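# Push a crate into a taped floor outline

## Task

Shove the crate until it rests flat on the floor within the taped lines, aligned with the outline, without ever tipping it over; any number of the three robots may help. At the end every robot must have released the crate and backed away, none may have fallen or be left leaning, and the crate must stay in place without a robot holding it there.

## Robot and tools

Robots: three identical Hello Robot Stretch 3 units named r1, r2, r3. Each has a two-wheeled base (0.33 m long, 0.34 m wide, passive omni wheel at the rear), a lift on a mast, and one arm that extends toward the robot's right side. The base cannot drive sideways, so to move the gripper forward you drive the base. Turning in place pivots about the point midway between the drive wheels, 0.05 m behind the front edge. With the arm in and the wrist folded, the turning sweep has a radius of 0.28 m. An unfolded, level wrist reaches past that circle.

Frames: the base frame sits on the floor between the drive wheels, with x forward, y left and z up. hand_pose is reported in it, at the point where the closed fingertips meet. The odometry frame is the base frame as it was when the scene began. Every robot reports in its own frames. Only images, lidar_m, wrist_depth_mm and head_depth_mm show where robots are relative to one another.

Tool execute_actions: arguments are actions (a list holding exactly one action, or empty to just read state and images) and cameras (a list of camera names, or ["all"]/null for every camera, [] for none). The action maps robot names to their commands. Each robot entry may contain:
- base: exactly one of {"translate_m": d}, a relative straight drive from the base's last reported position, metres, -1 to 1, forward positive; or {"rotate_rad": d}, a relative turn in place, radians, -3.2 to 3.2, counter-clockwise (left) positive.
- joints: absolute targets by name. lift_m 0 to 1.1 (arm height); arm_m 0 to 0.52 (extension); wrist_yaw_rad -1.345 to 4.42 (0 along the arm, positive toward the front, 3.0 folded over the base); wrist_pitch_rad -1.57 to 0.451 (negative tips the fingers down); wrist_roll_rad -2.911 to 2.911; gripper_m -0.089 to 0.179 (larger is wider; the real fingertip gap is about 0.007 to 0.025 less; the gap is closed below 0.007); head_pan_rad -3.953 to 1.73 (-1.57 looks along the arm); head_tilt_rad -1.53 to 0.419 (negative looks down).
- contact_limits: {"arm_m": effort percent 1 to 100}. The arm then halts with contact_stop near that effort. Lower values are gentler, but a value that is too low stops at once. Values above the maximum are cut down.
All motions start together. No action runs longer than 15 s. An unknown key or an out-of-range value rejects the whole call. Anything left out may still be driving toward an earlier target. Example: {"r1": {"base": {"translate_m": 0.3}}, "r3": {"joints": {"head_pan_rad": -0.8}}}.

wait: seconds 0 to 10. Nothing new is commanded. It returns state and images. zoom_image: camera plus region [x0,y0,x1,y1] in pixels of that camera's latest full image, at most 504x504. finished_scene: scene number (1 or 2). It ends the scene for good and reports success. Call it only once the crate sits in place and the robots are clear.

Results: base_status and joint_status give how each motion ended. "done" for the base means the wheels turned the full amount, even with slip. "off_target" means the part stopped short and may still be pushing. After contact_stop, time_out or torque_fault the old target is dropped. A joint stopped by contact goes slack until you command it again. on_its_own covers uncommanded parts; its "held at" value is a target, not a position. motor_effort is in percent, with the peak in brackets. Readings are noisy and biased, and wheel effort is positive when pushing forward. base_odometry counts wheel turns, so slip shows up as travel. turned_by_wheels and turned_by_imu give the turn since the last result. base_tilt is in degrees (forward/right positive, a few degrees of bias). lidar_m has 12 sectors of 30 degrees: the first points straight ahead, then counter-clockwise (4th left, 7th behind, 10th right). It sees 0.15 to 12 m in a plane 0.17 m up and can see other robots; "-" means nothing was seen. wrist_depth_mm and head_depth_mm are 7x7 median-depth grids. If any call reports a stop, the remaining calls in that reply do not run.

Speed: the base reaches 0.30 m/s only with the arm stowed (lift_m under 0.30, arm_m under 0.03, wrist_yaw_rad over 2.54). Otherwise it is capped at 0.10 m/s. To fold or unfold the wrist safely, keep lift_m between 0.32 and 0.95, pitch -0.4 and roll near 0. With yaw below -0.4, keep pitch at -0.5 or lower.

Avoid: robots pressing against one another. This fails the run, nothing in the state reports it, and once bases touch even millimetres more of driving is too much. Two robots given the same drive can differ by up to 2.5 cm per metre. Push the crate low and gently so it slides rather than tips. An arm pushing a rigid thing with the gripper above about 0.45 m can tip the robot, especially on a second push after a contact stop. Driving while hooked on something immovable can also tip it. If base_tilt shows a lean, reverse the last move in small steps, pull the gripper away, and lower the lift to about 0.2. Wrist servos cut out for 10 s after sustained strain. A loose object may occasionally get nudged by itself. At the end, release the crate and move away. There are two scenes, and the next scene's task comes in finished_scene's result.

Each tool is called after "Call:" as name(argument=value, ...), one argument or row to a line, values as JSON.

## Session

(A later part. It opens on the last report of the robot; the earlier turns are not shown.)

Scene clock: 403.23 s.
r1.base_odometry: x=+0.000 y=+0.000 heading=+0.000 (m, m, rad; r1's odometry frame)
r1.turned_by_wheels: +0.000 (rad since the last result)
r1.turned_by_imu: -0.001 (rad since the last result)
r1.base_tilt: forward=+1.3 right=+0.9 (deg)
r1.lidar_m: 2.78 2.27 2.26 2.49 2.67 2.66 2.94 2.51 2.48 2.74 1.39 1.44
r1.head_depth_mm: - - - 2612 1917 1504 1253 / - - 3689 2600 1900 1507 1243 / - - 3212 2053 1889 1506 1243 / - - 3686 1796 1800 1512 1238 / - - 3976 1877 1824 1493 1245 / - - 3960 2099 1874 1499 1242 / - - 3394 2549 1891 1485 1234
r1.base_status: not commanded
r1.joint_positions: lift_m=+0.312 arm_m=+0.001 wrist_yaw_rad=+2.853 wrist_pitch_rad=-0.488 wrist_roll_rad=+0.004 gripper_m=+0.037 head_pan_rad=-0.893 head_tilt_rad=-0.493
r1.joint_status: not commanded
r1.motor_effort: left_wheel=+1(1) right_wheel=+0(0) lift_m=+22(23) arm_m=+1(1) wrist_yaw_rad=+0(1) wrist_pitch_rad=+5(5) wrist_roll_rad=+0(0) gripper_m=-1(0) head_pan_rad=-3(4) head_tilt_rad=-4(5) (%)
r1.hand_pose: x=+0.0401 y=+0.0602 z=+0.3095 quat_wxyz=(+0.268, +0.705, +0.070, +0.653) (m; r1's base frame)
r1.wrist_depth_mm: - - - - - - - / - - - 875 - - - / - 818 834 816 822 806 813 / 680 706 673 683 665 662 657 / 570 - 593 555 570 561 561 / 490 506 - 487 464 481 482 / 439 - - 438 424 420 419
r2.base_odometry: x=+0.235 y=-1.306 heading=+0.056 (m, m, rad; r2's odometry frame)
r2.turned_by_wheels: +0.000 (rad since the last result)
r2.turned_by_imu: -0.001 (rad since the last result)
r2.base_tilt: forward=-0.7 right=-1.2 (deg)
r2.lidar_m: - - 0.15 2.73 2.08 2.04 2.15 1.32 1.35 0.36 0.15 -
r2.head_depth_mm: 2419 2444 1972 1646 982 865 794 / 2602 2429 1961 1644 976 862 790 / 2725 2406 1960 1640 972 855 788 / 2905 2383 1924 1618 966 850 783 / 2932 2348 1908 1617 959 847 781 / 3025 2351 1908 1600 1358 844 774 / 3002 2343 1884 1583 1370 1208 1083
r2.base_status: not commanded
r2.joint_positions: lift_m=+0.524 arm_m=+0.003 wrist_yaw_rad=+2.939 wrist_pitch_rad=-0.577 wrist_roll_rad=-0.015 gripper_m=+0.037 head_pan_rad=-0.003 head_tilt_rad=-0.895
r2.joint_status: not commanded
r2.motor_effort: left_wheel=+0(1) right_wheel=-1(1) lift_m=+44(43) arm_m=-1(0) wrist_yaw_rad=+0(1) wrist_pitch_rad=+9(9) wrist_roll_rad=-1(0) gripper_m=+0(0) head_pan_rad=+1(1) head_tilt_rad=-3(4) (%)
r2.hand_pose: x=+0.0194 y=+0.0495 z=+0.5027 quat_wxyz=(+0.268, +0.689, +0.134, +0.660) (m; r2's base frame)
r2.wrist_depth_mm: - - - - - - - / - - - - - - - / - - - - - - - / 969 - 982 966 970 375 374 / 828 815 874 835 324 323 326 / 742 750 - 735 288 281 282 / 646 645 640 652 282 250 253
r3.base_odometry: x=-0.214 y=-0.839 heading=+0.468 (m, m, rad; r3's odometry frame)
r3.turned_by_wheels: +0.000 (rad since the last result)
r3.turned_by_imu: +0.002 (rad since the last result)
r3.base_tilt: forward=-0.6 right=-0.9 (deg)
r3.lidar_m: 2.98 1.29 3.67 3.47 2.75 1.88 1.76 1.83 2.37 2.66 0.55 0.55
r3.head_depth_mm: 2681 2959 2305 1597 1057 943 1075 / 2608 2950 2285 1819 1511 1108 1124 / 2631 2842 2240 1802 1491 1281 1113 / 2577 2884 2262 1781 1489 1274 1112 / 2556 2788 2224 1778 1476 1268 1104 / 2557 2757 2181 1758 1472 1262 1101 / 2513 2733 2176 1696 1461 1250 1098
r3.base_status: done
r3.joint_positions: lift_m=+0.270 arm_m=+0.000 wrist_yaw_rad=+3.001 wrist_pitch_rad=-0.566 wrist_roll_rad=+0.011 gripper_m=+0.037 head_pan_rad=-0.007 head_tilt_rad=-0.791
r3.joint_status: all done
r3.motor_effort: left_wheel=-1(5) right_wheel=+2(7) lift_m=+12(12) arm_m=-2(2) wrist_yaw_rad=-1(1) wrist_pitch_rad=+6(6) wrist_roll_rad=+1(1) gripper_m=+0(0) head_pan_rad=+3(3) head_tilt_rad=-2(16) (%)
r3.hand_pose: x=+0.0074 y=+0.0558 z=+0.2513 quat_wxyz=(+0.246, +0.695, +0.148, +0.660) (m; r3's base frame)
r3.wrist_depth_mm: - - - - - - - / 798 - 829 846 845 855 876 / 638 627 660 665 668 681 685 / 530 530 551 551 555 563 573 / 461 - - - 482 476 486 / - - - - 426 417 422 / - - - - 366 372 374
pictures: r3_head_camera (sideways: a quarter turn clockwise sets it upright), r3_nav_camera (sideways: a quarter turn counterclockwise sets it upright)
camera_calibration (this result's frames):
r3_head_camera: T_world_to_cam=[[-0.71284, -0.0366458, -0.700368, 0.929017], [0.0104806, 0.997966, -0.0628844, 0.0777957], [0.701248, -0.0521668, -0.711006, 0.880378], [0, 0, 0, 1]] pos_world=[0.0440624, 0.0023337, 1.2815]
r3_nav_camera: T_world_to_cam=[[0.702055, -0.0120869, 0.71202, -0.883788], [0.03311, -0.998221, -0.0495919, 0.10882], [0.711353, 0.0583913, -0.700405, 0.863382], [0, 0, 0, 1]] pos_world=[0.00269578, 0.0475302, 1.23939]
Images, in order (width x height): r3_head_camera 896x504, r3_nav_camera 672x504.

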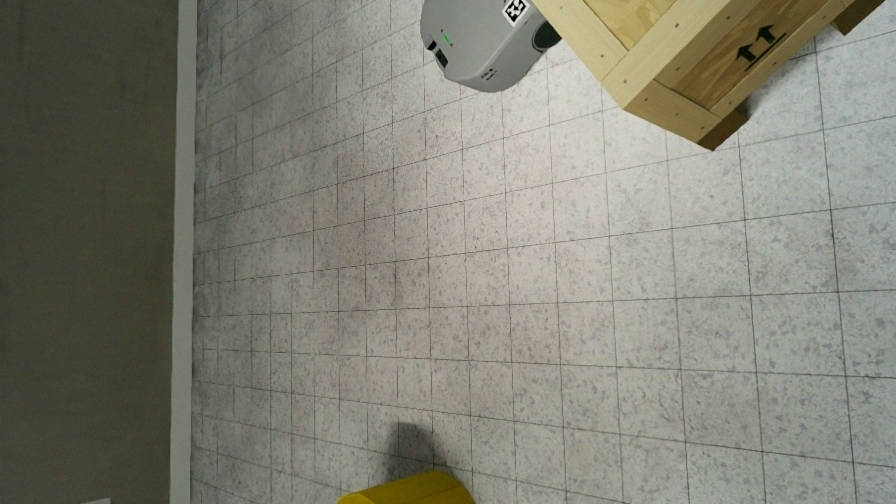

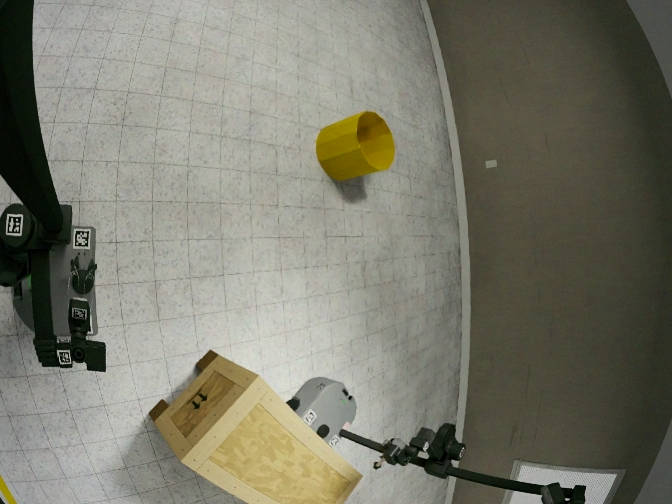

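Call:
execute_actions(
  actions=[
    {"r3":{"base":{"translate_m":1.107}}},
  ],
  cameras=[],
)

Call:
execute_actions(
  actions=[
    {"r3":{"base":{"rotate_rad":-2.50},"joints":{"lift_m":0.3}}},
  ],
  cameras=["r3_head_camera","r3_nav_camera"],
)

action 0: r3: "base": translate_m = 1.107 is out of range: |translate_m| is at most 1

Scene clock: 422.63 s.
r1.base_odometry: x=+0.000 y=+0.000 heading=+0.000 (m, m, rad; r1's odometry frame)
r1.turned_by_wheels: +0.000 (rad since the last result)
r1.turned_by_imu: -0.001 (rad since the last result)
r1.base_tilt: forward=+1.2 right=+0.8 (deg)
r1.lidar_m: 2.78 2.27 2.26 2.50 2.68 2.66 2.93 2.51 2.49 2.75 1.39 1.44
r1.head_depth_mm: - - - 2611 1908 1499 1249 / - - 3745 2537 1903 1509 1247 / - - 3252 2057 1901 1507 1247 / - - 3727 1800 1793 1506 1250 / - - 3954 1890 1827 1504 1237 / - - 3624 2093 1889 1496 1241 / - - 3155 2536 1886 1488 1236
r1.base_status: not commanded
r1.joint_positions: lift_m=+0.312 arm_m=+0.001 wrist_yaw_rad=+2.853 wrist_pitch_rad=-0.488 wrist_roll_rad=+0.004 gripper_m=+0.037 head_pan_rad=-0.893 head_tilt_rad=-0.493
r1.joint_status: not commanded
r1.motor_effort: left_wheel=+0(0) right_wheel=-1(1) lift_m=+22(23) arm_m=+1(1) wrist_yaw_rad=+1(0) wrist_pitch_rad=+5(5) wrist_roll_rad=+0(0) gripper_m=-1(0) head_pan_rad=-3(3) head_tilt_rad=-4(4) (%)
r1.hand_pose: x=+0.0401 y=+0.0602 z=+0.3095 quat_wxyz=(+0.268, +0.705, +0.070, +0.653) (m; r1's base frame)
r1.wrist_depth_mm: - - - - - - - / - - - 913 - - - / - 856 831 835 828 840 800 / 679 719 666 677 664 656 652 / 580 - 589 576 577 556 550 / 500 503 - 488 472 479 485 / 440 - - 434 430 426 429
r2.base_odometry: x=+0.235 y=-1.306 heading=+0.056 (m, m, rad; r2's odometry frame)
r2.turned_by_wheels: +0.000 (rad since the last result)
r2.turned_by_imu: -0.002 (rad since the last result)
r2.base_tilt: forward=-0.5 right=-1.1 (deg)
r2.lidar_m: - - 0.15 2.73 2.08 2.04 2.15 1.32 1.35 0.36 0.15 -
r2.head_depth_mm: 2426 2444 1984 1665 984 862 793 / 2574 2434 1965 1637 980 860 791 / 2735 2386 1938 1630 972 852 785 / 2853 2373 1934 1620 963 852 784 / 2966 2338 1916 1613 961 847 780 / 3021 2361 1895 1595 1353 842 775 / 2990 2304 1889 1592 1374 1216 1085
r2.base_status: not commanded
r2.joint_positions: lift_m=+0.524 arm_m=+0.003 wrist_yaw_rad=+2.939 wrist_pitch_rad=-0.577 wrist_roll_rad=-0.015 gripper_m=+0.037 head_pan_rad=-0.003 head_tilt_rad=-0.895
r2.joint_status: not commanded
r2.motor_effort: left_wheel=+0(0) right_wheel=-1(1) lift_m=+43(44) arm_m=-1(1) wrist_yaw_rad=+0(0) wrist_pitch_rad=+9(9) wrist_roll_rad=+0(0) gripper_m=+0(0) head_pan_rad=+1(1) head_tilt_rad=-4(4) (%)
r2.hand_pose: x=+0.0194 y=+0.0495 z=+0.5027 quat_wxyz=(+0.268, +0.689, +0.134, +0.660) (m; r2's base frame)
r2.wrist_depth_mm: - - - - - - - / - - - - - - - / - - - - - - - / 969 - 977 985 980 373 375 / 842 825 865 839 320 323 323 / 730 737 - 730 289 282 280 / 646 640 651 656 281 250 250
r3.base_odometry: x=-0.214 y=-0.839 heading=-2.032 (m, m, rad; r3's odometry frame)
r3.turned_by_wheels: -2.500 (rad since the last result)
r3.turned_by_imu: -2.465 (rad since the last result)
r3.base_tilt: forward=-0.6 right=-0.9 (deg)
r3.lidar_m: 1.89 2.71 0.57 0.55 0.57 1.46 1.29 3.55 3.46 2.41 1.81 1.76
r3.head_depth_mm: 1497 1686 1917 1844 1522 1289 1126 / 1586 1795 2059 1833 1520 1293 1126 / 1686 1931 2114 1806 1506 1290 1115 / 1794 2069 2224 1801 1474 1268 1113 / 1932 2222 2236 1764 1465 1258 1106 / 2065 2426 2184 1754 1457 1262 1097 / 2241 2574 2161 1734 1452 1253 1091
r3.base_status: done
r3.joint_positions: lift_m=+0.300 arm_m=+0.001 wrist_yaw_rad=+3.001 wrist_pitch_rad=-0.566 wrist_roll_rad=+0.011 gripper_m=+0.037 head_pan_rad=-0.007 head_tilt_rad=-0.791
r3.joint_status: all done
r3.motor_effort: left_wheel=+1(8) right_wheel=-1(4) lift_m=+23(24) arm_m=-3(3) wrist_yaw_rad=+0(1) wrist_pitch_rad=+6(6) wrist_roll_rad=+1(1) gripper_m=-1(1) head_pan_rad=+3(2) head_tilt_rad=-3(3) (%)
r3.hand_pose: x=+0.0074 y=+0.0558 z=+0.2805 quat_wxyz=(+0.246, +0.695, +0.148, +0.660) (m; r3's base frame)
r3.wrist_depth_mm: - - 532 552 - - - / 854 - 584 629 904 918 942 / 677 672 697 690 729 731 733 / 569 580 584 593 598 611 612 / 490 507 - 535 519 517 517 / 442 - - - 462 450 455 / - - - - 392 400 400
pictures: r3_head_camera (sideways: a quarter turn clockwise sets it upright), r3_nav_camera (sideways: a quarter turn counterclockwise sets it upright)
camera_calibration (this result's frames):
r3_head_camera: T_world_to_cam=[[-0.712964, -0.03666, -0.700242, 0.928853], [0.0104484, 0.997966, -0.0628851, 0.0777967], [0.701123, -0.0521512, -0.711131, 0.88054], [0, 0, 0, 1]] pos_world=[0.0440587, 0.00233452, 1.28149]
r3_nav_camera: T_world_to_cam=[[0.702181, -0.012073, 0.711896, -0.883627], [0.0331223, -0.99822, -0.049599, 0.108829], [0.711227, 0.0584071, -0.700531, 0.863547], [0, 0, 0, 1]] pos_world=[0.00268369, 0.0475302, 1.23939]
Images, in order (width x height): r3_head_camera 896x504, r3_nav_camera 672x504.

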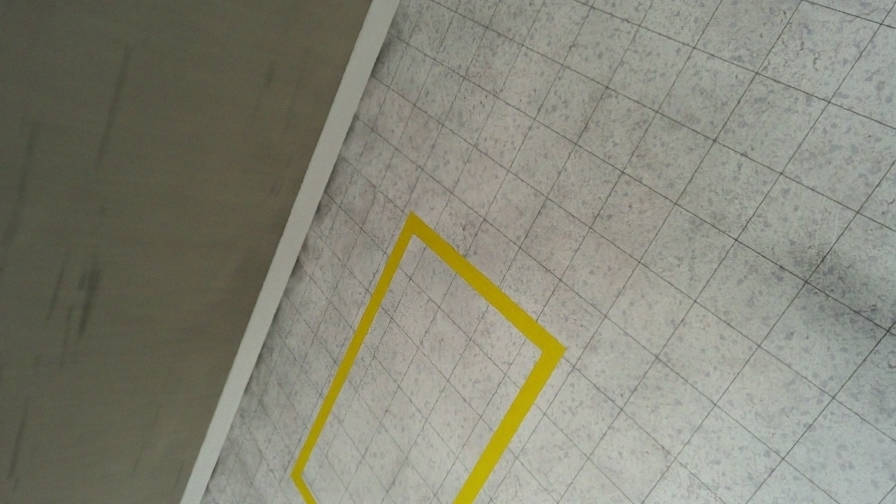

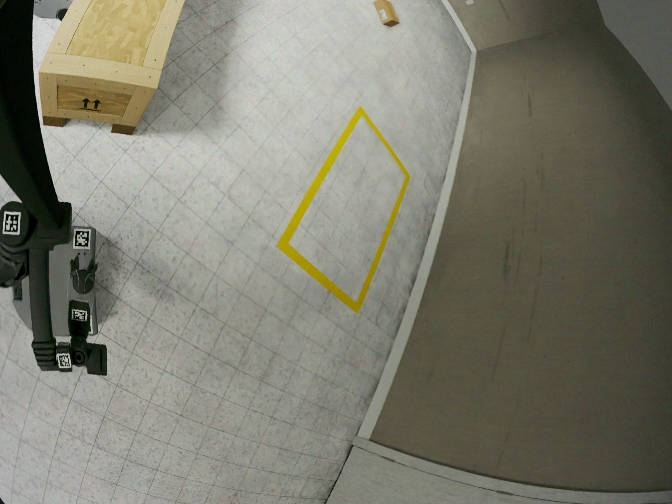

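Call:
execute_actions(
  actions=[
    {"r3":{"base":{"rotate_rad":-0.687},"joints":{"lift_m":0.28}}},
  ],
  cameras=[],
)

Call:
execute_actions(
  actions=[
    {"r3":{"base":{"translate_m":-1.0}}},
  ],
  cameras=[],
)

Call:
execute_actions(
  actions=[
    {"r3":{"base":{"translate_m":-0.107}}},
  ],
  cameras=[],
)

Call:
execute_actions(
  actions=[
    {"r3":{"base":{"rotate_rad":0.687}}},
  ],
  cameras=["r3_head_camera","r3_nav_camera"],
)

Scene clock: 443.83 s.
r1.base_odometry: x=+0.000 y=+0.000 heading=+0.000 (m, m, rad; r1's odometry frame)
r1.turned_by_wheels: +0.000 (rad since the last result)
r1.turned_by_imu: -0.001 (rad since the last result)
r1.base_tilt: forward=+1.3 right=+0.7 (deg)
r1.lidar_m: 2.77 2.27 2.26 2.49 2.67 2.66 2.93 2.50 2.49 2.75 1.39 1.44
r1.head_depth_mm: - - - 2614 1906 1513 1242 / - - 3734 2578 1910 1511 1249 / - - 3253 2052 1905 1511 1242 / - - 3667 1786 1794 1495 1240 / - - 3937 1884 1824 1501 1244 / - - 3962 2094 1902 1505 1237 / - - 3408 2575 1888 1491 1232
r1.base_status: not commanded
r1.joint_positions: lift_m=+0.312 arm_m=+0.001 wrist_yaw_rad=+2.853 wrist_pitch_rad=-0.488 wrist_roll_rad=+0.004 gripper_m=+0.037 head_pan_rad=-0.893 head_tilt_rad=-0.493
r1.joint_status: not commanded
r1.motor_effort: left_wheel=+0(0) right_wheel=+0(0) lift_m=+23(22) arm_m=+1(1) wrist_yaw_rad=+0(1) wrist_pitch_rad=+5(5) wrist_roll_rad=+0(0) gripper_m=-1(1) head_pan_rad=-3(4) head_tilt_rad=-4(4) (%)
r1.hand_pose: x=+0.0401 y=+0.0602 z=+0.3095 quat_wxyz=(+0.268, +0.705, +0.070, +0.653) (m; r1's base frame)
r1.wrist_depth_mm: - - - - - - - / - - - 903 - - - / - 854 821 829 836 832 824 / 681 722 675 672 661 669 654 / 568 - 579 563 569 557 565 / 492 497 - 486 470 474 484 / 442 - - 424 430 427 426
r2.base_odometry: x=+0.235 y=-1.306 heading=+0.056 (m, m, rad; r2's odometry frame)
r2.turned_by_wheels: +0.000 (rad since the last result)
r2.turned_by_imu: -0.001 (rad since the last result)
r2.base_tilt: forward=-0.8 right=-1.0 (deg)
r2.lidar_m: - - 0.15 2.73 2.09 2.04 2.16 1.32 1.34 0.36 0.15 -
r2.head_depth_mm: 2408 2469 1972 1657 981 866 795 / 2576 2418 1971 1643 978 860 793 / 2793 2417 1950 1636 972 856 789 / 2855 2376 1935 1623 964 850 783 / 2935 2350 1904 1613 959 849 778 / 3020 2347 1891 1599 1355 841 776 / 3035 2321 1883 1589 1374 1212 1078
r2.base_status: not commanded
r2.joint_positions: lift_m=+0.524 arm_m=+0.003 wrist_yaw_rad=+2.939 wrist_pitch_rad=-0.577 wrist_roll_rad=-0.015 gripper_m=+0.037 head_pan_rad=-0.003 head_tilt_rad=-0.895
r2.joint_status: not commanded
r2.motor_effort: left_wheel=+0(1) right_wheel=+0(0) lift_m=+44(44) arm_m=-1(1) wrist_yaw_rad=+0(0) wrist_pitch_rad=+9(9) wrist_roll_rad=+0(1) gripper_m=+0(0) head_pan_rad=+1(1) head_tilt_rad=-4(4) (%)
r2.hand_pose: x=+0.0194 y=+0.0495 z=+0.5027 quat_wxyz=(+0.268, +0.689, +0.134, +0.660) (m; r2's base frame)
r2.wrist_depth_mm: - - - - - - - / - - - - - - - / - - - - - - - / 966 - 981 983 967 375 371 / 851 816 847 856 321 324 323 / 731 713 - 725 287 282 282 / 648 664 645 647 280 250 252
r3.base_odometry: x=-0.214 y=-0.839 heading=-2.719 (m, m, rad; r3's odometry frame)
r3.turned_by_wheels: -0.687 (rad since the last result)
r3.turned_by_imu: -0.678 (rad since the last result)
r3.base_tilt: forward=-0.7 right=-0.9 (deg)
r3.lidar_m: 1.76 1.82 2.32 2.80 0.55 0.55 2.98 1.29 3.75 3.47 2.86 1.90
r3.head_depth_mm: 1588 1817 2131 1836 1525 1304 1133 / 1561 1805 2093 1813 1515 1288 1131 / 1540 1787 2072 1816 1501 1281 1123 / 1529 1761 2033 1781 1481 1271 1108 / 1508 1752 2012 1765 1479 1265 1106 / 1491 1732 1994 1752 1471 1260 1095 / 1487 1703 1976 1740 1456 1252 1096
r3.base_status: done
r3.joint_positions: lift_m=+0.280 arm_m=+0.001 wrist_yaw_rad=+3.001 wrist_pitch_rad=-0.566 wrist_roll_rad=+0.011 gripper_m=+0.037 head_pan_rad=-0.007 head_tilt_rad=-0.791
r3.joint_status: all done
r3.motor_effort: left_wheel=+1(7) right_wheel=-1(6) lift_m=+12(21) arm_m=-3(3) wrist_yaw_rad=+0(2) wrist_pitch_rad=+6(6) wrist_roll_rad=+1(1) gripper_m=+0(0) head_pan_rad=+2(2) head_tilt_rad=-2(3) (%)
r3.hand_pose: x=+0.0074 y=+0.0558 z=+0.2613 quat_wxyz=(+0.246, +0.695, +0.148, +0.660) (m; r3's base frame)
r3.wrist_depth_mm: 422 - - - - - - / 449 - 843 848 877 878 909 / 480 543 668 679 685 711 706 / 545 542 560 564 569 574 576 / 468 485 - - 497 489 494 / - - - - 436 427 429 / - - - - 376 378 382
pictures: none
No camera images: the call's "cameras" was empty. Leave "cameras" out to get every camera's image.

Scene clock: 448.83 s.
r1.base_odometry: x=+0.000 y=+0.000 heading=+0.000 (m, m, rad; r1's odometry frame)
r1.turned_by_wheels: +0.000 (rad since the last result)
r1.turned_by_imu: -0.001 (rad since the last result)
r1.base_tilt: forward=+1.2 right=+0.8 (deg)
r1.lidar_m: 2.78 2.27 2.25 2.49 2.68 2.66 2.93 2.51 2.49 2.74 1.39 1.44
r1.head_depth_mm: - - - 2580 1910 1512 1248 / - - 3721 2590 1904 1506 1244 / - - 2371 2049 1896 1508 1246 / - - 3683 1794 1792 1504 1244 / - - 3955 1886 1815 1496 1242 / - - 3922 2090 1883 1499 1237 / - - - 2529 1886 1489 1240
r1.base_status: not commanded
r1.joint_positions: lift_m=+0.312 arm_m=+0.001 wrist_yaw_rad=+2.853 wrist_pitch_rad=-0.488 wrist_roll_rad=+0.004 gripper_m=+0.037 head_pan_rad=-0.893 head_tilt_rad=-0.493
r1.joint_status: not commanded
r1.motor_effort: left_wheel=+0(0) right_wheel=+0(0) lift_m=+22(22) arm_m=+1(1) wrist_yaw_rad=+0(0) wrist_pitch_rad=+5(5) wrist_roll_rad=+0(0) gripper_m=+0(0) head_pan_rad=-3(4) head_tilt_rad=-4(4) (%)
r1.hand_pose: x=+0.0401 y=+0.0602 z=+0.3095 quat_wxyz=(+0.268, +0.705, +0.070, +0.653) (m; r1's base frame)
r1.wrist_depth_mm: - - - - - - - / - - - 897 - - - / - 850 847 835 833 804 827 / 664 708 687 673 659 667 642 / 572 - 580 562 567 557 553 / 489 498 - 495 474 487 475 / 443 - - 435 426 422 423
r2.base_odometry: x=+0.235 y=-1.306 heading=+0.056 (m, m, rad; r2's odometry frame)
r2.turned_by_wheels: +0.000 (rad since the last result)
r2.turned_by_imu: -0.001 (rad since the last result)
r2.base_tilt: forward=-0.7 right=-1.1 (deg)
r2.lidar_m: - - 0.15 2.74 2.08 2.04 2.16 0.58 0.57 0.36 0.15 -
r2.head_depth_mm: 2454 2453 1967 1673 981 865 797 / 2591 2428 1966 1640 978 862 792 / 2799 2418 1937 1634 972 852 788 / 2846 2377 1921 1611 966 853 785 / 2958 2354 1904 1609 960 846 779 / 3054 2309 1884 1612 1353 843 775 / 2994 2314 1886 1592 1378 1214 1078
r2.base_status: not commanded
r2.joint_positions: lift_m=+0.524 arm_m=+0.003 wrist_yaw_rad=+2.939 wrist_pitch_rad=-0.577 wrist_roll_rad=-0.015 gripper_m=+0.037 head_pan_rad=-0.003 head_tilt_rad=-0.895
r2.joint_status: not commanded
r2.motor_effort: left_wheel=+0(0) right_wheel=-1(1) lift_m=+43(43) arm_m=-1(0) wrist_yaw_rad=+1(0) wrist_pitch_rad=+9(9) wrist_roll_rad=+0(0) gripper_m=+0(1) head_pan_rad=+2(1) head_tilt_rad=-3(3) (%)
r2.hand_pose: x=+0.0194 y=+0.0495 z=+0.5027 quat_wxyz=(+0.268, +0.689, +0.134, +0.660) (m; r2's base frame)
r2.wrist_depth_mm: - - - - - - - / - - - - - - - / - - - - - - - / 971 - 982 972 974 376 374 / 843 808 864 829 324 322 323 / 732 725 - 738 285 282 284 / 646 649 640 648 282 252 251
r3.base_odometry: x=+0.698 y=-0.429 heading=-2.719 (m, m, rad; r3's odometry frame)
r3.turned_by_wheels: +0.000 (rad since the last result)
r3.turned_by_imu: -0.003 (rad since the last result)
r3.base_tilt: forward=-0.6 right=-0.9 (deg)
r3.lidar_m: 2.77 0.54 0.54 0.66 3.17 2.14 1.99 2.02 0.62 0.63 3.63 2.96
r3.head_depth_mm: 2491 2848 2302 1834 1524 1292 1129 / 2468 2806 2289 1813 1505 1296 1123 / 2435 2739 2267 1789 1497 1283 1123 / 2385 2706 2227 1795 1492 1274 1110 / 2390 2688 2194 1775 1473 1268 1113 / 2349 2614 2183 1762 1474 1258 1104 / 2317 2603 2164 1748 1472 1066 1090
r3.base_status: done
r3.joint_positions: lift_m=+0.280 arm_m=+0.001 wrist_yaw_rad=+3.001 wrist_pitch_rad=-0.566 wrist_roll_rad=+0.011 gripper_m=+0.037 head_pan_rad=-0.007 head_tilt_rad=-0.791
r3.joint_status: not commanded
r3.motor_effort: left_wheel=+2(6) right_wheel=-1(4) lift_m=+12(12) arm_m=-3(3) wrist_yaw_rad=-1(1) wrist_pitch_rad=+6(6) wrist_roll_rad=+1(1) gripper_m=+0(1) head_pan_rad=+2(3) head_tilt_rad=-3(3) (%)
r3.hand_pose: x=+0.0074 y=+0.0558 z=+0.2612 quat_wxyz=(+0.246, +0.695, +0.148, +0.660) (m; r3's base frame)
r3.wrist_depth_mm: - - 668 659 549 464 401 / 810 - 551 684 603 506 436 / 657 652 611 681 653 540 506 / 548 548 560 560 565 557 570 / 472 490 - - 494 491 498 / - - - - 435 429 431 / - - - - 375 382 380
pictures: none
No camera images: the call's "cameras" was empty. Leave "cameras" out to get every camera's image.

Scene clock: 450.53 s.
r1.base_odometry: x=+0.000 y=+0.000 heading=+0.000 (m, m, rad; r1's odometry frame)
r1.turned_by_wheels: +0.000 (rad since the last result)
r1.turned_by_imu: +0.000 (rad since the last result)
r1.base_tilt: forward=+1.2 right=+0.8 (deg)
r1.lidar_m: 2.77 2.27 2.25 2.49 2.67 2.66 2.93 2.51 2.49 2.76 1.39 1.44
r1.head_depth_mm: - - - 2617 1899 1509 1248 / - - 3737 2534 1909 1519 1251 / - - 2354 2064 1898 1501 1247 / - - 3692 1785 1808 1502 1242 / - - 3954 1884 1822 1498 1241 / - - 3925 2110 1890 1503 1237 / - - 3831 2513 1874 1491 1233
r1.base_status: not commanded
r1.joint_positions: lift_m=+0.312 arm_m=+0.001 wrist_yaw_rad=+2.853 wrist_pitch_rad=-0.488 wrist_roll_rad=+0.004 gripper_m=+0.037 head_pan_rad=-0.893 head_tilt_rad=-0.493
r1.joint_status: not commanded
r1.motor_effort: left_wheel=+0(0) right_wheel=+0(0) lift_m=+23(22) arm_m=+1(1) wrist_yaw_rad=+1(0) wrist_pitch_rad=+5(5) wrist_roll_rad=+0(0) gripper_m=+0(0) head_pan_rad=-3(4) head_tilt_rad=-4(4) (%)
r1.hand_pose: x=+0.0401 y=+0.0602 z=+0.3095 quat_wxyz=(+0.268, +0.705, +0.070, +0.653) (m; r1's base frame)
r1.wrist_depth_mm: - - - - - - - / - - - 882 - - - / - 829 846 829 808 804 809 / 682 695 671 672 666 669 649 / 573 - 583 555 567 557 546 / 494 505 - 485 467 480 477 / 444 - - 434 421 421 425
r2.base_odometry: x=+0.235 y=-1.306 heading=+0.056 (m, m, rad; r2's odometry frame)
r2.turned_by_wheels: +0.000 (rad since the last result)
r2.turned_by_imu: +0.000 (rad since the last result)
r2.base_tilt: forward=-0.7 right=-1.2 (deg)
r2.lidar_m: - - 0.15 2.74 2.08 2.04 2.16 0.59 0.70 0.36 0.15 -
r2.head_depth_mm: 2442 2452 1958 1655 983 866 795 / 2559 2422 1953 1642 975 859 790 / 2732 2393 1942 1639 975 856 786 / 2892 2397 1925 1616 966 850 783 / 2951 2370 1915 1612 962 847 778 / 3038 2363 1897 1604 1353 841 777 / 2983 2314 1884 1590 1378 1209 1079
r2.base_status: not commanded
r2.joint_positions: lift_m=+0.524 arm_m=+0.003 wrist_yaw_rad=+2.939 wrist_pitch_rad=-0.577 wrist_roll_rad=-0.015 gripper_m=+0.037 head_pan_rad=-0.003 head_tilt_rad=-0.895
r2.joint_status: not commanded
r2.motor_effort: left_wheel=+0(0) right_wheel=-1(0) lift_m=+44(44) arm_m=+0(0) wrist_yaw_rad=+0(0) wrist_pitch_rad=+9(9) wrist_roll_rad=+0(0) gripper_m=+0(0) head_pan_rad=+1(1) head_tilt_rad=-4(4) (%)
r2.hand_pose: x=+0.0194 y=+0.0495 z=+0.5027 quat_wxyz=(+0.268, +0.689, +0.134, +0.660) (m; r2's base frame)
r2.wrist_depth_mm: - - - - - - - / - - - - - - - / - - - - - - - / 945 - 983 954 998 376 374 / 828 827 850 830 322 322 322 / 730 738 - 721 287 281 283 / 648 643 648 645 280 250 251
r3.base_odometry: x=+0.795 y=-0.385 heading=-2.718 (m, m, rad; r3's odometry frame)
r3.turned_by_wheels: +0.000 (rad since the last result)
r3.turned_by_imu: +0.000 (rad since the last result)
r3.base_tilt: forward=-0.6 right=-0.9 (deg)
r3.lidar_m: 2.87 0.62 0.62 0.70 2.99 2.02 1.89 1.91 0.60 0.59 3.64 3.09
r3.head_depth_mm: 2594 2906 2292 1835 1514 1300 1126 / 2535 2854 2283 1810 1521 1288 1132 / 2555 2770 2240 1784 1497 1286 1116 / 2532 2775 2213 1783 1489 1274 1116 / 2496 2758 2212 1779 1473 1275 1105 / 2458 2681 2171 1754 1471 1260 1106 / 2407 2655 2166 1730 1078 1173 1093
r3.base_status: done
r3.joint_positions: lift_m=+0.280 arm_m=+0.001 wrist_yaw_rad=+3.001 wrist_pitch_rad=-0.566 wrist_roll_rad=+0.011 gripper_m=+0.037 head_pan_rad=-0.007 head_tilt_rad=-0.791
r3.joint_status: not commanded
r3.motor_effort: left_wheel=+2(6) right_wheel=-1(5) lift_m=+12(12) arm_m=-3(3) wrist_yaw_rad=-1(0) wrist_pitch_rad=+6(6) wrist_roll_rad=+1(1) gripper_m=+0(0) head_pan_rad=+4(2) head_tilt_rad=-2(3) (%)
r3.hand_pose: x=+0.0074 y=+0.0558 z=+0.2612 quat_wxyz=(+0.246, +0.695, +0.148, +0.660) (m; r3's base frame)
r3.wrist_depth_mm: - - 682 697 644 533 459 / 819 - 563 593 697 572 493 / 646 652 623 641 677 618 525 / 541 556 559 559 568 581 564 / 466 490 - - 492 492 491 / - - - - 435 429 431 / - - - - 375 378 382
pictures: none
No camera images: the call's "cameras" was empty. Leave "cameras" out to get every camera's image.

Scene clock: 452.30 s.
r1.base_odometry: x=+0.000 y=+0.000 heading=+0.000 (m, m, rad; r1's odometry frame)
r1.turned_by_wheels: +0.000 (rad since the last result)
r1.turned_by_imu: +0.000 (rad since the last result)
r1.base_tilt: forward=+1.3 right=+0.9 (deg)
r1.lidar_m: 2.77 2.27 2.26 2.49 2.66 2.66 2.93 2.51 2.49 2.75 1.39 1.44
r1.head_depth_mm: - - - 2593 1907 1512 1254 / - - 3728 2553 1901 1511 1247 / - - 2451 2074 1895 1501 1240 / - - 3665 1788 1802 1498 1242 / - - 3890 1878 1833 1490 1240 / - - 3958 2098 1881 1488 1248 / - - 3945 2547 1887 1494 1237
r1.base_status: not commanded
r1.joint_positions: lift_m=+0.312 arm_m=+0.001 wrist_yaw_rad=+2.853 wrist_pitch_rad=-0.488 wrist_roll_rad=+0.004 gripper_m=+0.037 head_pan_rad=-0.893 head_tilt_rad=-0.493
r1.joint_status: not commanded
r1.motor_effort: left_wheel=+1(1) right_wheel=-1(1) lift_m=+22(22) arm_m=+1(1) wrist_yaw_rad=+2(0) wrist_pitch_rad=+5(5) wrist_roll_rad=+0(0) gripper_m=+0(0) head_pan_rad=-3(3) head_tilt_rad=-4(4) (%)
r1.hand_pose: x=+0.0401 y=+0.0602 z=+0.3095 quat_wxyz=(+0.268, +0.705, +0.070, +0.653) (m; r1's base frame)
r1.wrist_depth_mm: - - - - - - - / - - - 880 - - - / - 841 842 811 831 817 806 / 687 711 683 679 660 678 647 / 569 - 585 561 568 555 560 / 501 506 - 486 474 479 485 / 444 - - 438 421 421 421
r2.base_odometry: x=+0.235 y=-1.306 heading=+0.056 (m, m, rad; r2's odometry frame)
r2.turned_by_wheels: +0.000 (rad since the last result)
r2.turned_by_imu: -0.001 (rad since the last result)
r2.base_tilt: forward=-0.7 right=-1.2 (deg)
r2.lidar_m: - - 0.15 2.74 2.09 2.04 2.16 0.68 0.70 0.36 0.15 -
r2.head_depth_mm: 2430 2442 1962 1653 983 861 793 / 2550 2439 1972 1628 977 861 792 / 2719 2407 1950 1623 970 855 788 / 2853 2375 1916 1616 966 848 784 / 2963 2360 1909 1612 959 845 779 / 2999 2334 1881 1595 1351 842 773 / 2989 2313 1880 1579 1384 1215 1080
r2.base_status: not commanded
r2.joint_positions: lift_m=+0.524 arm_m=+0.003 wrist_yaw_rad=+2.939 wrist_pitch_rad=-0.577 wrist_roll_rad=-0.015 gripper_m=+0.037 head_pan_rad=-0.003 head_tilt_rad=-0.895
r2.joint_status: not commanded
r2.motor_effort: left_wheel=+0(0) right_wheel=+0(0) lift_m=+44(43) arm_m=+0(0) wrist_yaw_rad=+0(0) wrist_pitch_rad=+9(9) wrist_roll_rad=-1(0) gripper_m=+0(0) head_pan_rad=+2(1) head_tilt_rad=-3(3) (%)
r2.hand_pose: x=+0.0194 y=+0.0495 z=+0.5027 quat_wxyz=(+0.268, +0.689, +0.134, +0.660) (m; r2's base frame)
r2.wrist_depth_mm: - - - - - - - / - - - - - - - / - - - - - - - / 978 - 996 989 998 370 372 / 866 799 855 823 324 321 324 / 720 739 - 739 288 281 284 / 652 642 646 643 282 250 253
r3.base_odometry: x=+0.795 y=-0.385 heading=-2.032 (m, m, rad; r3's odometry frame)
r3.turned_by_wheels: +0.687 (rad since the last result)
r3.turned_by_imu: +0.677 (rad since the last result)
r3.base_tilt: forward=-0.5 right=-0.8 (deg)
r3.lidar_m: 0.62 0.64 0.70 2.54 1.93 1.89 1.99 0.59 0.60 3.79 2.94 2.88
r3.head_depth_mm: 2450 2744 2320 1843 1524 1303 1130 / 2591 2838 2260 1814 1514 1297 1120 / 2737 2934 2275 1794 1467 1291 1118 / 2926 3014 2223 1247 1105 1268 1115 / 3179 2941 2234 1234 1099 1256 1101 / 3394 2890 2169 1223 1099 1251 1103 / 3558 2852 2152 1215 1093 1176 1079
r3.base_status: done
r3.joint_positions: lift_m=+0.280 arm_m=+0.001 wrist_yaw_rad=+3.001 wrist_pitch_rad=-0.566 wrist_roll_rad=+0.011 gripper_m=+0.037 head_pan_rad=-0.007 head_tilt_rad=-0.791
r3.joint_status: not commanded
r3.motor_effort: left_wheel=-1(6) right_wheel=+2(7) lift_m=+12(12) arm_m=-3(3) wrist_yaw_rad=+0(0) wrist_pitch_rad=+6(6) wrist_roll_rad=+1(1) gripper_m=+0(1) head_pan_rad=+3(2) head_tilt_rad=-2(2) (%)
r3.hand_pose: x=+0.0074 y=+0.0558 z=+0.2612 quat_wxyz=(+0.246, +0.695, +0.148, +0.660) (m; r3's base frame)
r3.wrist_depth_mm: - - - - - 688 584 / 819 - 843 860 597 535 543 / 643 649 671 694 614 527 554 / 550 554 563 567 567 573 561 / 465 488 - - 497 489 497 / - - - - 436 427 429 / - - - - 374 379 383
pictures: r3_head_camera (sideways: a quarter turn clockwise sets it upright), r3_nav_camera (sideways: a quarter turn counterclockwise sets it upright)
camera_calibration (this result's frames):
r3_head_camera: T_world_to_cam=[[-0.713309, -0.0366629, -0.69989, 0.928397], [0.01041, 0.997966, -0.0628869, 0.0777993], [0.700773, -0.0521437, -0.711476, 0.880992], [0, 0, 0, 1]] pos_world=[0.0440486, 0.00233487, 1.28147]
r3_nav_camera: T_world_to_cam=[[0.702532, -0.0120701, 0.711549, -0.883178], [0.0331052, -0.998219, -0.0496186, 0.108855], [0.710881, 0.0584147, -0.700882, 0.864004], [0, 0, 0, 1]] pos_world=[0.00265252, 0.0475303, 1.23939]
Images, in order (width x height): r3_head_camera 896x504, r3_nav_camera 672x504.

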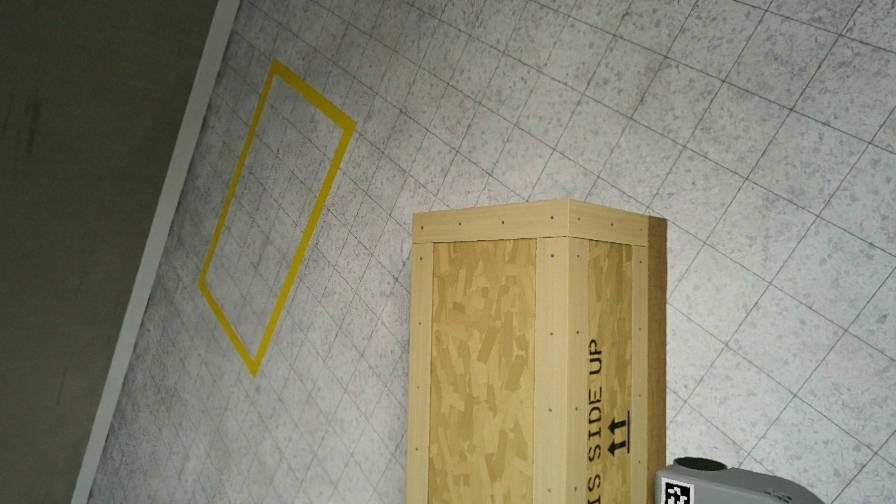

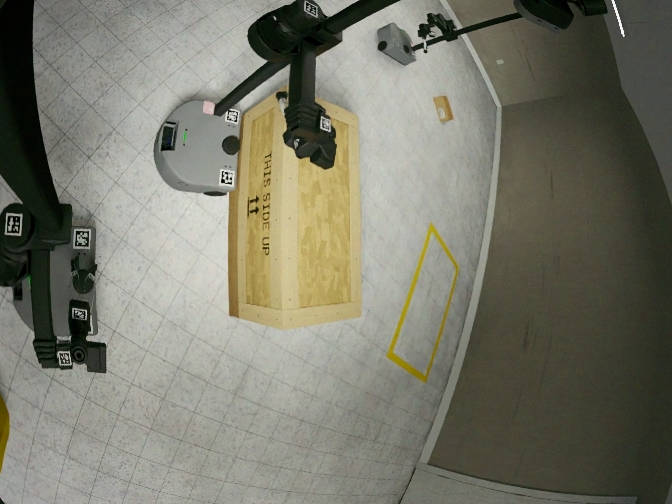

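Call:
execute_actions(
  actions=[
    {"r3":{"base":{"translate_m":0.52},"joints":{"lift_m":0.52,"head_tilt_rad":-1.1}}},
  ],
  cameras=["r3_head_camera","r3_nav_camera"],
)

Scene clock: 471.63 s.
r1.base_odometry: x=+0.000 y=+0.000 heading=+0.000 (m, m, rad; r1's odometry frame)
r1.turned_by_wheels: +0.000 (rad since the last result)
r1.turned_by_imu: -0.001 (rad since the last result)
r1.base_tilt: forward=+1.2 right=+0.8 (deg)
r1.lidar_m: 2.78 2.27 2.26 2.50 2.67 2.66 2.93 2.51 2.49 2.75 1.39 1.44
r1.head_depth_mm: - - - 2574 1913 1514 1251 / - - 3692 2603 1906 1509 1251 / - - 3183 2056 1887 1510 1249 / - - 3203 1781 1817 1509 1240 / - - 3628 1870 1809 1507 1238 / - - 3977 2104 1885 1494 1239 / - - 3913 2521 1890 1491 1235
r1.base_status: not commanded
r1.joint_positions: lift_m=+0.312 arm_m=+0.001 wrist_yaw_rad=+2.853 wrist_pitch_rad=-0.488 wrist_roll_rad=+0.004 gripper_m=+0.037 head_pan_rad=-0.893 head_tilt_rad=-0.493
r1.joint_status: not commanded
r1.motor_effort: left_wheel=+1(0) right_wheel=-1(0) lift_m=+22(22) arm_m=+1(1) wrist_yaw_rad=+1(1) wrist_pitch_rad=+5(5) wrist_roll_rad=+0(0) gripper_m=-1(0) head_pan_rad=-3(3) head_tilt_rad=-3(4) (%)
r1.hand_pose: x=+0.0401 y=+0.0602 z=+0.3095 quat_wxyz=(+0.268, +0.705, +0.070, +0.653) (m; r1's base frame)
r1.wrist_depth_mm: - - - - - - - / - - - 892 - - - / - 840 834 815 812 812 811 / 676 686 669 669 676 671 662 / 575 - 583 567 569 551 560 / 497 503 - 485 476 485 470 / 441 - - 426 425 432 417
r2.base_odometry: x=+0.235 y=-1.306 heading=+0.056 (m, m, rad; r2's odometry frame)
r2.turned_by_wheels: +0.000 (rad since the last result)
r2.turned_by_imu: -0.003 (rad since the last result)
r2.base_tilt: forward=-0.6 right=-1.0 (deg)
r2.lidar_m: - - 0.15 2.73 2.09 2.04 2.16 1.33 1.35 0.36 0.15 -
r2.head_depth_mm: 2435 2444 1972 1672 981 866 792 / 2559 2425 1961 1638 977 859 793 / 2722 2409 1936 1641 974 857 788 / 2852 2364 1940 1612 968 850 782 / 2978 2375 1910 1611 961 846 782 / 3012 2336 1899 1601 1350 841 775 / 3002 2313 1882 1589 1368 1211 1078
r2.base_status: not commanded
r2.joint_positions: lift_m=+0.524 arm_m=+0.003 wrist_yaw_rad=+2.939 wrist_pitch_rad=-0.577 wrist_roll_rad=-0.015 gripper_m=+0.037 head_pan_rad=-0.003 head_tilt_rad=-0.895
r2.joint_status: not commanded
r2.motor_effort: left_wheel=+1(0) right_wheel=+0(1) lift_m=+43(43) arm_m=-1(1) wrist_yaw_rad=+0(0) wrist_pitch_rad=+9(9) wrist_roll_rad=-1(0) gripper_m=-1(0) head_pan_rad=+1(1) head_tilt_rad=-3(3) (%)
r2.hand_pose: x=+0.0194 y=+0.0495 z=+0.5027 quat_wxyz=(+0.268, +0.689, +0.134, +0.660) (m; r2's base frame)
r2.wrist_depth_mm: - - - - - - - / - - - - - - - / - - - - - - - / 997 - 946 990 995 375 373 / 852 802 860 838 321 322 324 / 734 723 - 725 289 281 283 / 646 645 644 641 279 251 253
r3.base_odometry: x=+0.564 y=-0.851 heading=-2.032 (m, m, rad; r3's odometry frame)
r3.turned_by_wheels: +0.000 (rad since the last result)
r3.turned_by_imu: +0.000 (rad since the last result)
r3.base_tilt: forward=-0.5 right=-0.9 (deg)
r3.lidar_m: - - 0.15 0.38 2.37 2.32 2.45 1.04 3.87 3.34 0.15 -
r3.head_depth_mm: 2127 1871 1636 1463 1317 1194 1099 / 2156 1862 1619 1449 1317 1208 - / 2094 1841 1613 1445 1274 1156 1069 / 2087 1809 1608 993 898 845 - / 2075 1799 1587 985 893 842 - / 2056 1793 1584 976 882 840 - / 2066 1781 1573 969 885 838 1078
r3.base_status: done
r3.joint_positions: lift_m=+0.520 arm_m=+0.001 wrist_yaw_rad=+3.001 wrist_pitch_rad=-0.567 wrist_roll_rad=+0.011 gripper_m=+0.037 head_pan_rad=-0.007 head_tilt_rad=-1.087
r3.joint_status: all done
r3.motor_effort: left_wheel=-2(6) right_wheel=+2(6) lift_m=+23(24) arm_m=-3(3) wrist_yaw_rad=-1(0) wrist_pitch_rad=+6(6) wrist_roll_rad=+1(1) gripper_m=+0(1) head_pan_rad=+4(3) head_tilt_rad=-4(17) (%)
r3.hand_pose: x=+0.0074 y=+0.0558 z=+0.5005 quat_wxyz=(+0.246, +0.695, +0.148, +0.660) (m; r3's base frame)
r3.wrist_depth_mm: - - - - 742 - - / - - - 595 540 555 - / - - 779 640 433 432 440 / 865 891 669 649 355 360 363 / 737 745 - 613 306 307 308 / 658 658 - 655 269 267 267 / 584 585 - 581 314 235 236
pictures: r3_head_camera (sideways: a quarter turn clockwise sets it upright), r3_nav_camera (sideways: a quarter turn counterclockwise sets it upright)
camera_calibration (this result's frames):
r3_head_camera: T_world_to_cam=[[-0.886163, -0.0355592, -0.462008, 0.61953], [-0.00812647, 0.99809, -0.0612326, 0.0757346], [0.463303, -0.0505075, -0.884759, 1.10773], [0, 0, 0, 1]] pos_world=[0.0364065, 0.00238862, 1.27094]
r3_nav_camera: T_world_to_cam=[[0.879236, -0.0132003, 0.476204, -0.577632], [0.017007, -0.998109, -0.0590682, 0.121234], [0.476083, 0.0600336, -0.877349, 1.09487], [0, 0, 0, 1]] pos_world=[-0.0154371, 0.0476509, 1.24282]
Images, in order (width x height): r3_head_camera 896x504, r3_nav_camera 672x504.

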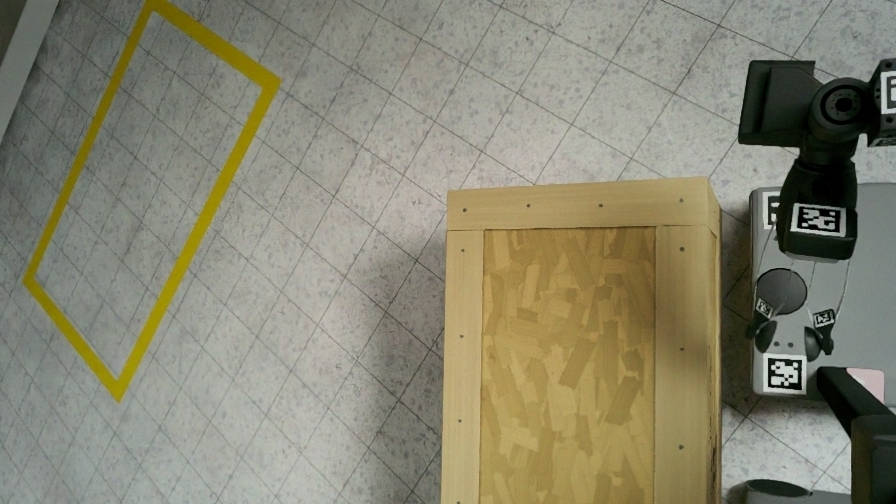

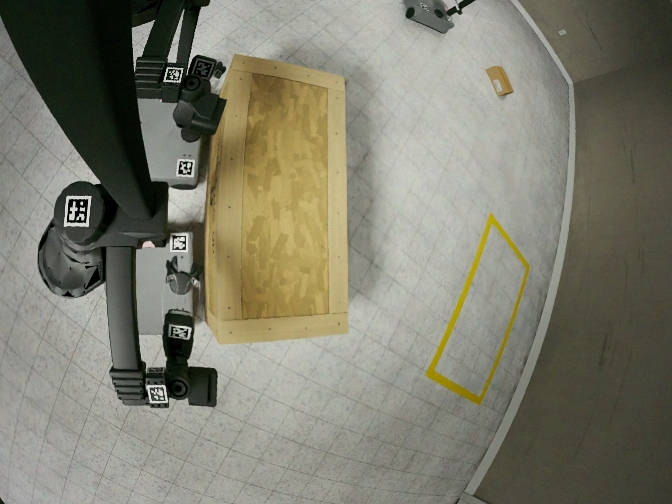

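Call:
execute_actions(
  actions=[
    {"r2":{"base":{"translate_m":0.16}},"r3":{"base":{"translate_m":0.14}}},
  ],
  cameras=["r3_head_camera","r3_nav_camera","r1_head_camera"],
)

Scene clock: 483.27 s.
r1.base_odometry: x=+0.000 y=+0.000 heading=+0.000 (m, m, rad; r1's odometry frame)
r1.turned_by_wheels: +0.000 (rad since the last result)
r1.turned_by_imu: -0.001 (rad since the last result)
r1.base_tilt: forward=+1.2 right=+0.9 (deg)
r1.lidar_m: 2.77 2.27 2.26 2.49 2.68 2.66 2.92 2.51 2.49 2.75 1.38 1.43
r1.head_depth_mm: - - - 2606 1909 1505 1250 / - - 3742 2584 1916 1509 1246 / - - 3204 2065 1914 1506 1248 / - - 2199 1791 1798 1501 1244 / - - 3420 1884 1827 1495 1241 / - - 3943 2089 1896 1499 1239 / - - 3938 2530 1881 1497 1239
r1.base_status: not commanded
r1.joint_positions: lift_m=+0.312 arm_m=+0.001 wrist_yaw_rad=+2.853 wrist_pitch_rad=-0.488 wrist_roll_rad=+0.004 gripper_m=+0.037 head_pan_rad=-0.893 head_tilt_rad=-0.493
r1.joint_status: not commanded
r1.motor_effort: left_wheel=+0(1) right_wheel=+0(1) lift_m=+23(23) arm_m=+1(1) wrist_yaw_rad=+1(0) wrist_pitch_rad=+5(5) wrist_roll_rad=+0(0) gripper_m=+0(0) head_pan_rad=-3(4) head_tilt_rad=-4(4) (%)
r1.hand_pose: x=+0.0401 y=+0.0602 z=+0.3095 quat_wxyz=(+0.268, +0.705, +0.070, +0.653) (m; r1's base frame)
r1.wrist_depth_mm: - - - - - - - / - - - 896 - - - / - 850 877 820 800 808 821 / 671 713 678 664 676 662 647 / 585 - 580 568 565 551 561 / 492 498 - 485 471 476 472 / 442 - - 429 425 427 429
r2.base_odometry: x=+0.395 y=-1.296 heading=+0.057 (m, m, rad; r2's odometry frame)
r2.turned_by_wheels: +0.001 (rad since the last result)
r2.turned_by_imu: +0.017 (rad since the last result)
r2.base_tilt: forward=-0.7 right=-1.1 (deg)
r2.lidar_m: - - 0.15 0.20 2.12 2.08 2.21 1.35 1.45 0.21 0.15 -
r2.head_depth_mm: 2397 2440 1986 1653 1418 865 770 / 2578 2399 1963 1651 1415 862 765 / 2741 2413 1942 1632 1403 858 762 / 2850 2383 1931 1620 1398 852 759 / 2966 2348 1934 1596 1389 847 755 / 3069 2321 1901 1604 1389 841 750 / 2971 2332 1879 1598 1369 1210 1078
r2.base_status: translate_m off_target (by the wheels' count: +0.1597 of +0.1600)
r2.joint_positions: lift_m=+0.524 arm_m=+0.003 wrist_yaw_rad=+2.939 wrist_pitch_rad=-0.577 wrist_roll_rad=-0.015 gripper_m=+0.037 head_pan_rad=-0.003 head_tilt_rad=-0.895
r2.joint_status: not commanded
r2.on_its_own: left_wheel is at rest, and its effort (+40) is outside its rest range (-18 to +18); right_wheel is at rest, and its effort (+20) is outside its rest range (-18 to +18)
r2.motor_effort: left_wheel=+40(80) right_wheel=+20(72) lift_m=+43(46) arm_m=-1(1) wrist_yaw_rad=+0(3) wrist_pitch_rad=+9(11) wrist_roll_rad=-1(1) gripper_m=+0(0) head_pan_rad=+0(1) head_tilt_rad=-3(6) (%)
r2.hand_pose: x=+0.0194 y=+0.0496 z=+0.5028 quat_wxyz=(+0.268, +0.689, +0.134, +0.660) (m; r2's base frame)
r2.wrist_depth_mm: - - - - - - - / - - - - - - - / - - - - - - - / 956 - 968 - 959 373 373 / 843 808 848 789 323 324 324 / 737 736 - 700 290 282 284 / 657 641 642 397 244 250 250
r3.base_odometry: x=+0.502 y=-0.976 heading=-2.031 (m, m, rad; r3's odometry frame)
r3.turned_by_wheels: +0.000 (rad since the last result)
r3.turned_by_imu: +0.022 (rad since the last result)
r3.base_tilt: forward=-0.6 right=-0.9 (deg)
r3.lidar_m: - - 0.15 0.21 2.42 2.38 1.18 1.09 3.89 3.19 0.15 -
r3.head_depth_mm: 2104 1861 1636 1466 1322 1202 1109 / 2130 1843 1623 1443 1313 1208 - / 2118 1828 1608 1435 1252 854 1067 / 2081 1810 1589 1422 896 823 - / 2050 1786 1582 1417 890 818 - / 2038 1786 1566 1415 882 820 - / 2030 1763 1551 1393 878 812 1086
r3.base_status: translate_m off_target (by the wheels' count: +0.1396 of +0.1400)
r3.joint_positions: lift_m=+0.520 arm_m=+0.001 wrist_yaw_rad=+3.000 wrist_pitch_rad=-0.570 wrist_roll_rad=+0.011 gripper_m=+0.037 head_pan_rad=-0.004 head_tilt_rad=-1.092
r3.joint_status: not commanded
r3.on_its_own: left_wheel is at rest, and its effort (+39) is outside its rest range (-18 to +18); right_wheel is at rest, and its effort (+30) is outside its rest range (-18 to +18)
r3.motor_effort: left_wheel=+39(56) right_wheel=+30(53) lift_m=+18(23) arm_m=-3(3) wrist_yaw_rad=+1(2) wrist_pitch_rad=+8(8) wrist_roll_rad=+1(1) gripper_m=+0(0) head_pan_rad=+3(2) head_tilt_rad=-2(4) (%)
r3.hand_pose: x=+0.0073 y=+0.0552 z=+0.5001 quat_wxyz=(+0.247, +0.694, +0.149, +0.659) (m; r3's base frame)
r3.wrist_depth_mm: - - - - 743 - - / - - - 551 538 551 - / - - 780 455 431 434 - / 862 870 663 401 355 359 361 / 752 738 - 538 306 305 308 / 661 670 - 535 268 266 270 / 584 584 - 384 232 235 237
pictures: r1_head_camera (sideways: a quarter turn clockwise sets it upright), r3_head_camera (sideways: a quarter turn clockwise sets it upright), r3_nav_camera (sideways: a quarter turn counterclockwise sets it upright)
camera_calibration (this result's frames):
r1_head_camera: T_world_to_cam=[[-0.335068, 0.355933, -0.872377, 1.15628], [0.752845, 0.65787, -0.0207445, 0.0249771], [0.566527, -0.663716, -0.488394, 0.591949], [0, 0, 0, 1]] pos_world=[0.0332736, -0.0351036, 1.29833]
r3_head_camera: T_world_to_cam=[[-0.88828, -0.0378468, -0.45774, 0.613984], [-0.0110077, 0.998067, -0.0611607, 0.0756582], [0.45917, -0.0492892, -0.88698, 1.11064], [0, 0, 0, 1]] pos_world=[0.0362509, 0.00246777, 1.27079]
r3_nav_camera: T_world_to_cam=[[0.881549, -0.0109308, 0.471967, -0.572127], [0.0193093, -0.99806, -0.0591814, 0.121367], [0.471698, 0.0612846, -0.879628, 1.09786], [0, 0, 0, 1]] pos_world=[-0.0158446, 0.0475961, 1.24292]
Images, in order (width x height): r1_head_camera 896x504, r3_head_camera 896x504, r3_nav_camera 672x504.

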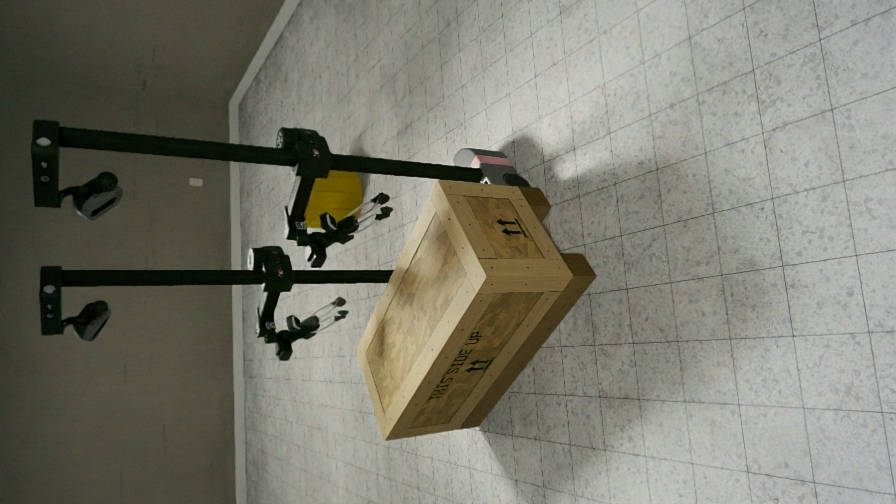

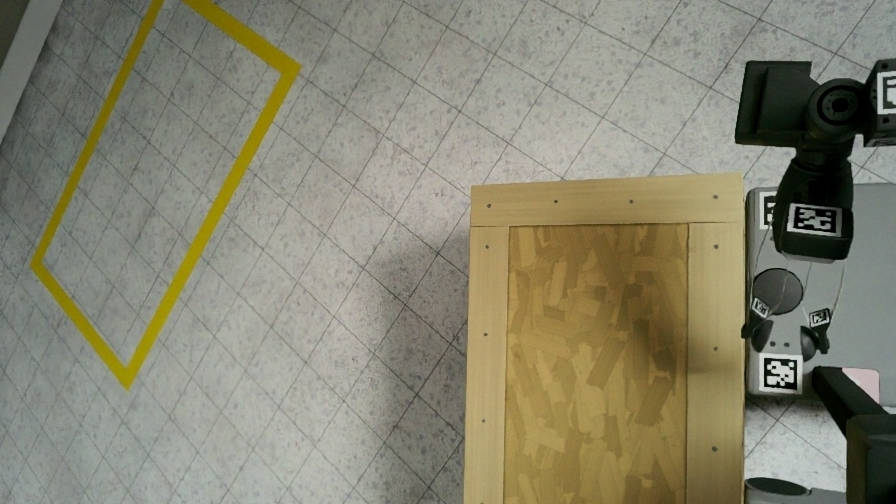

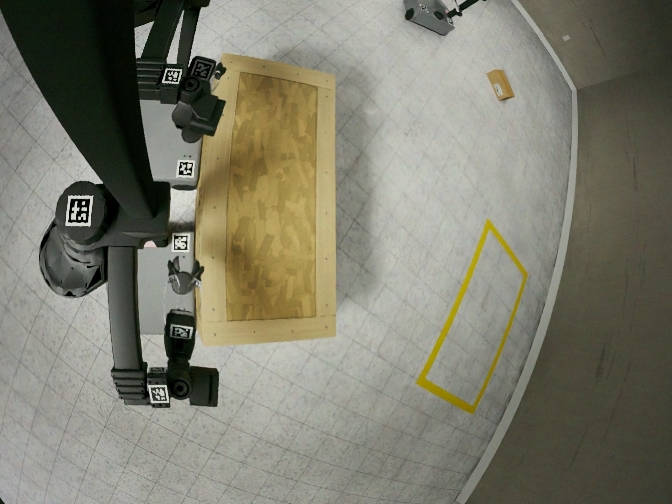

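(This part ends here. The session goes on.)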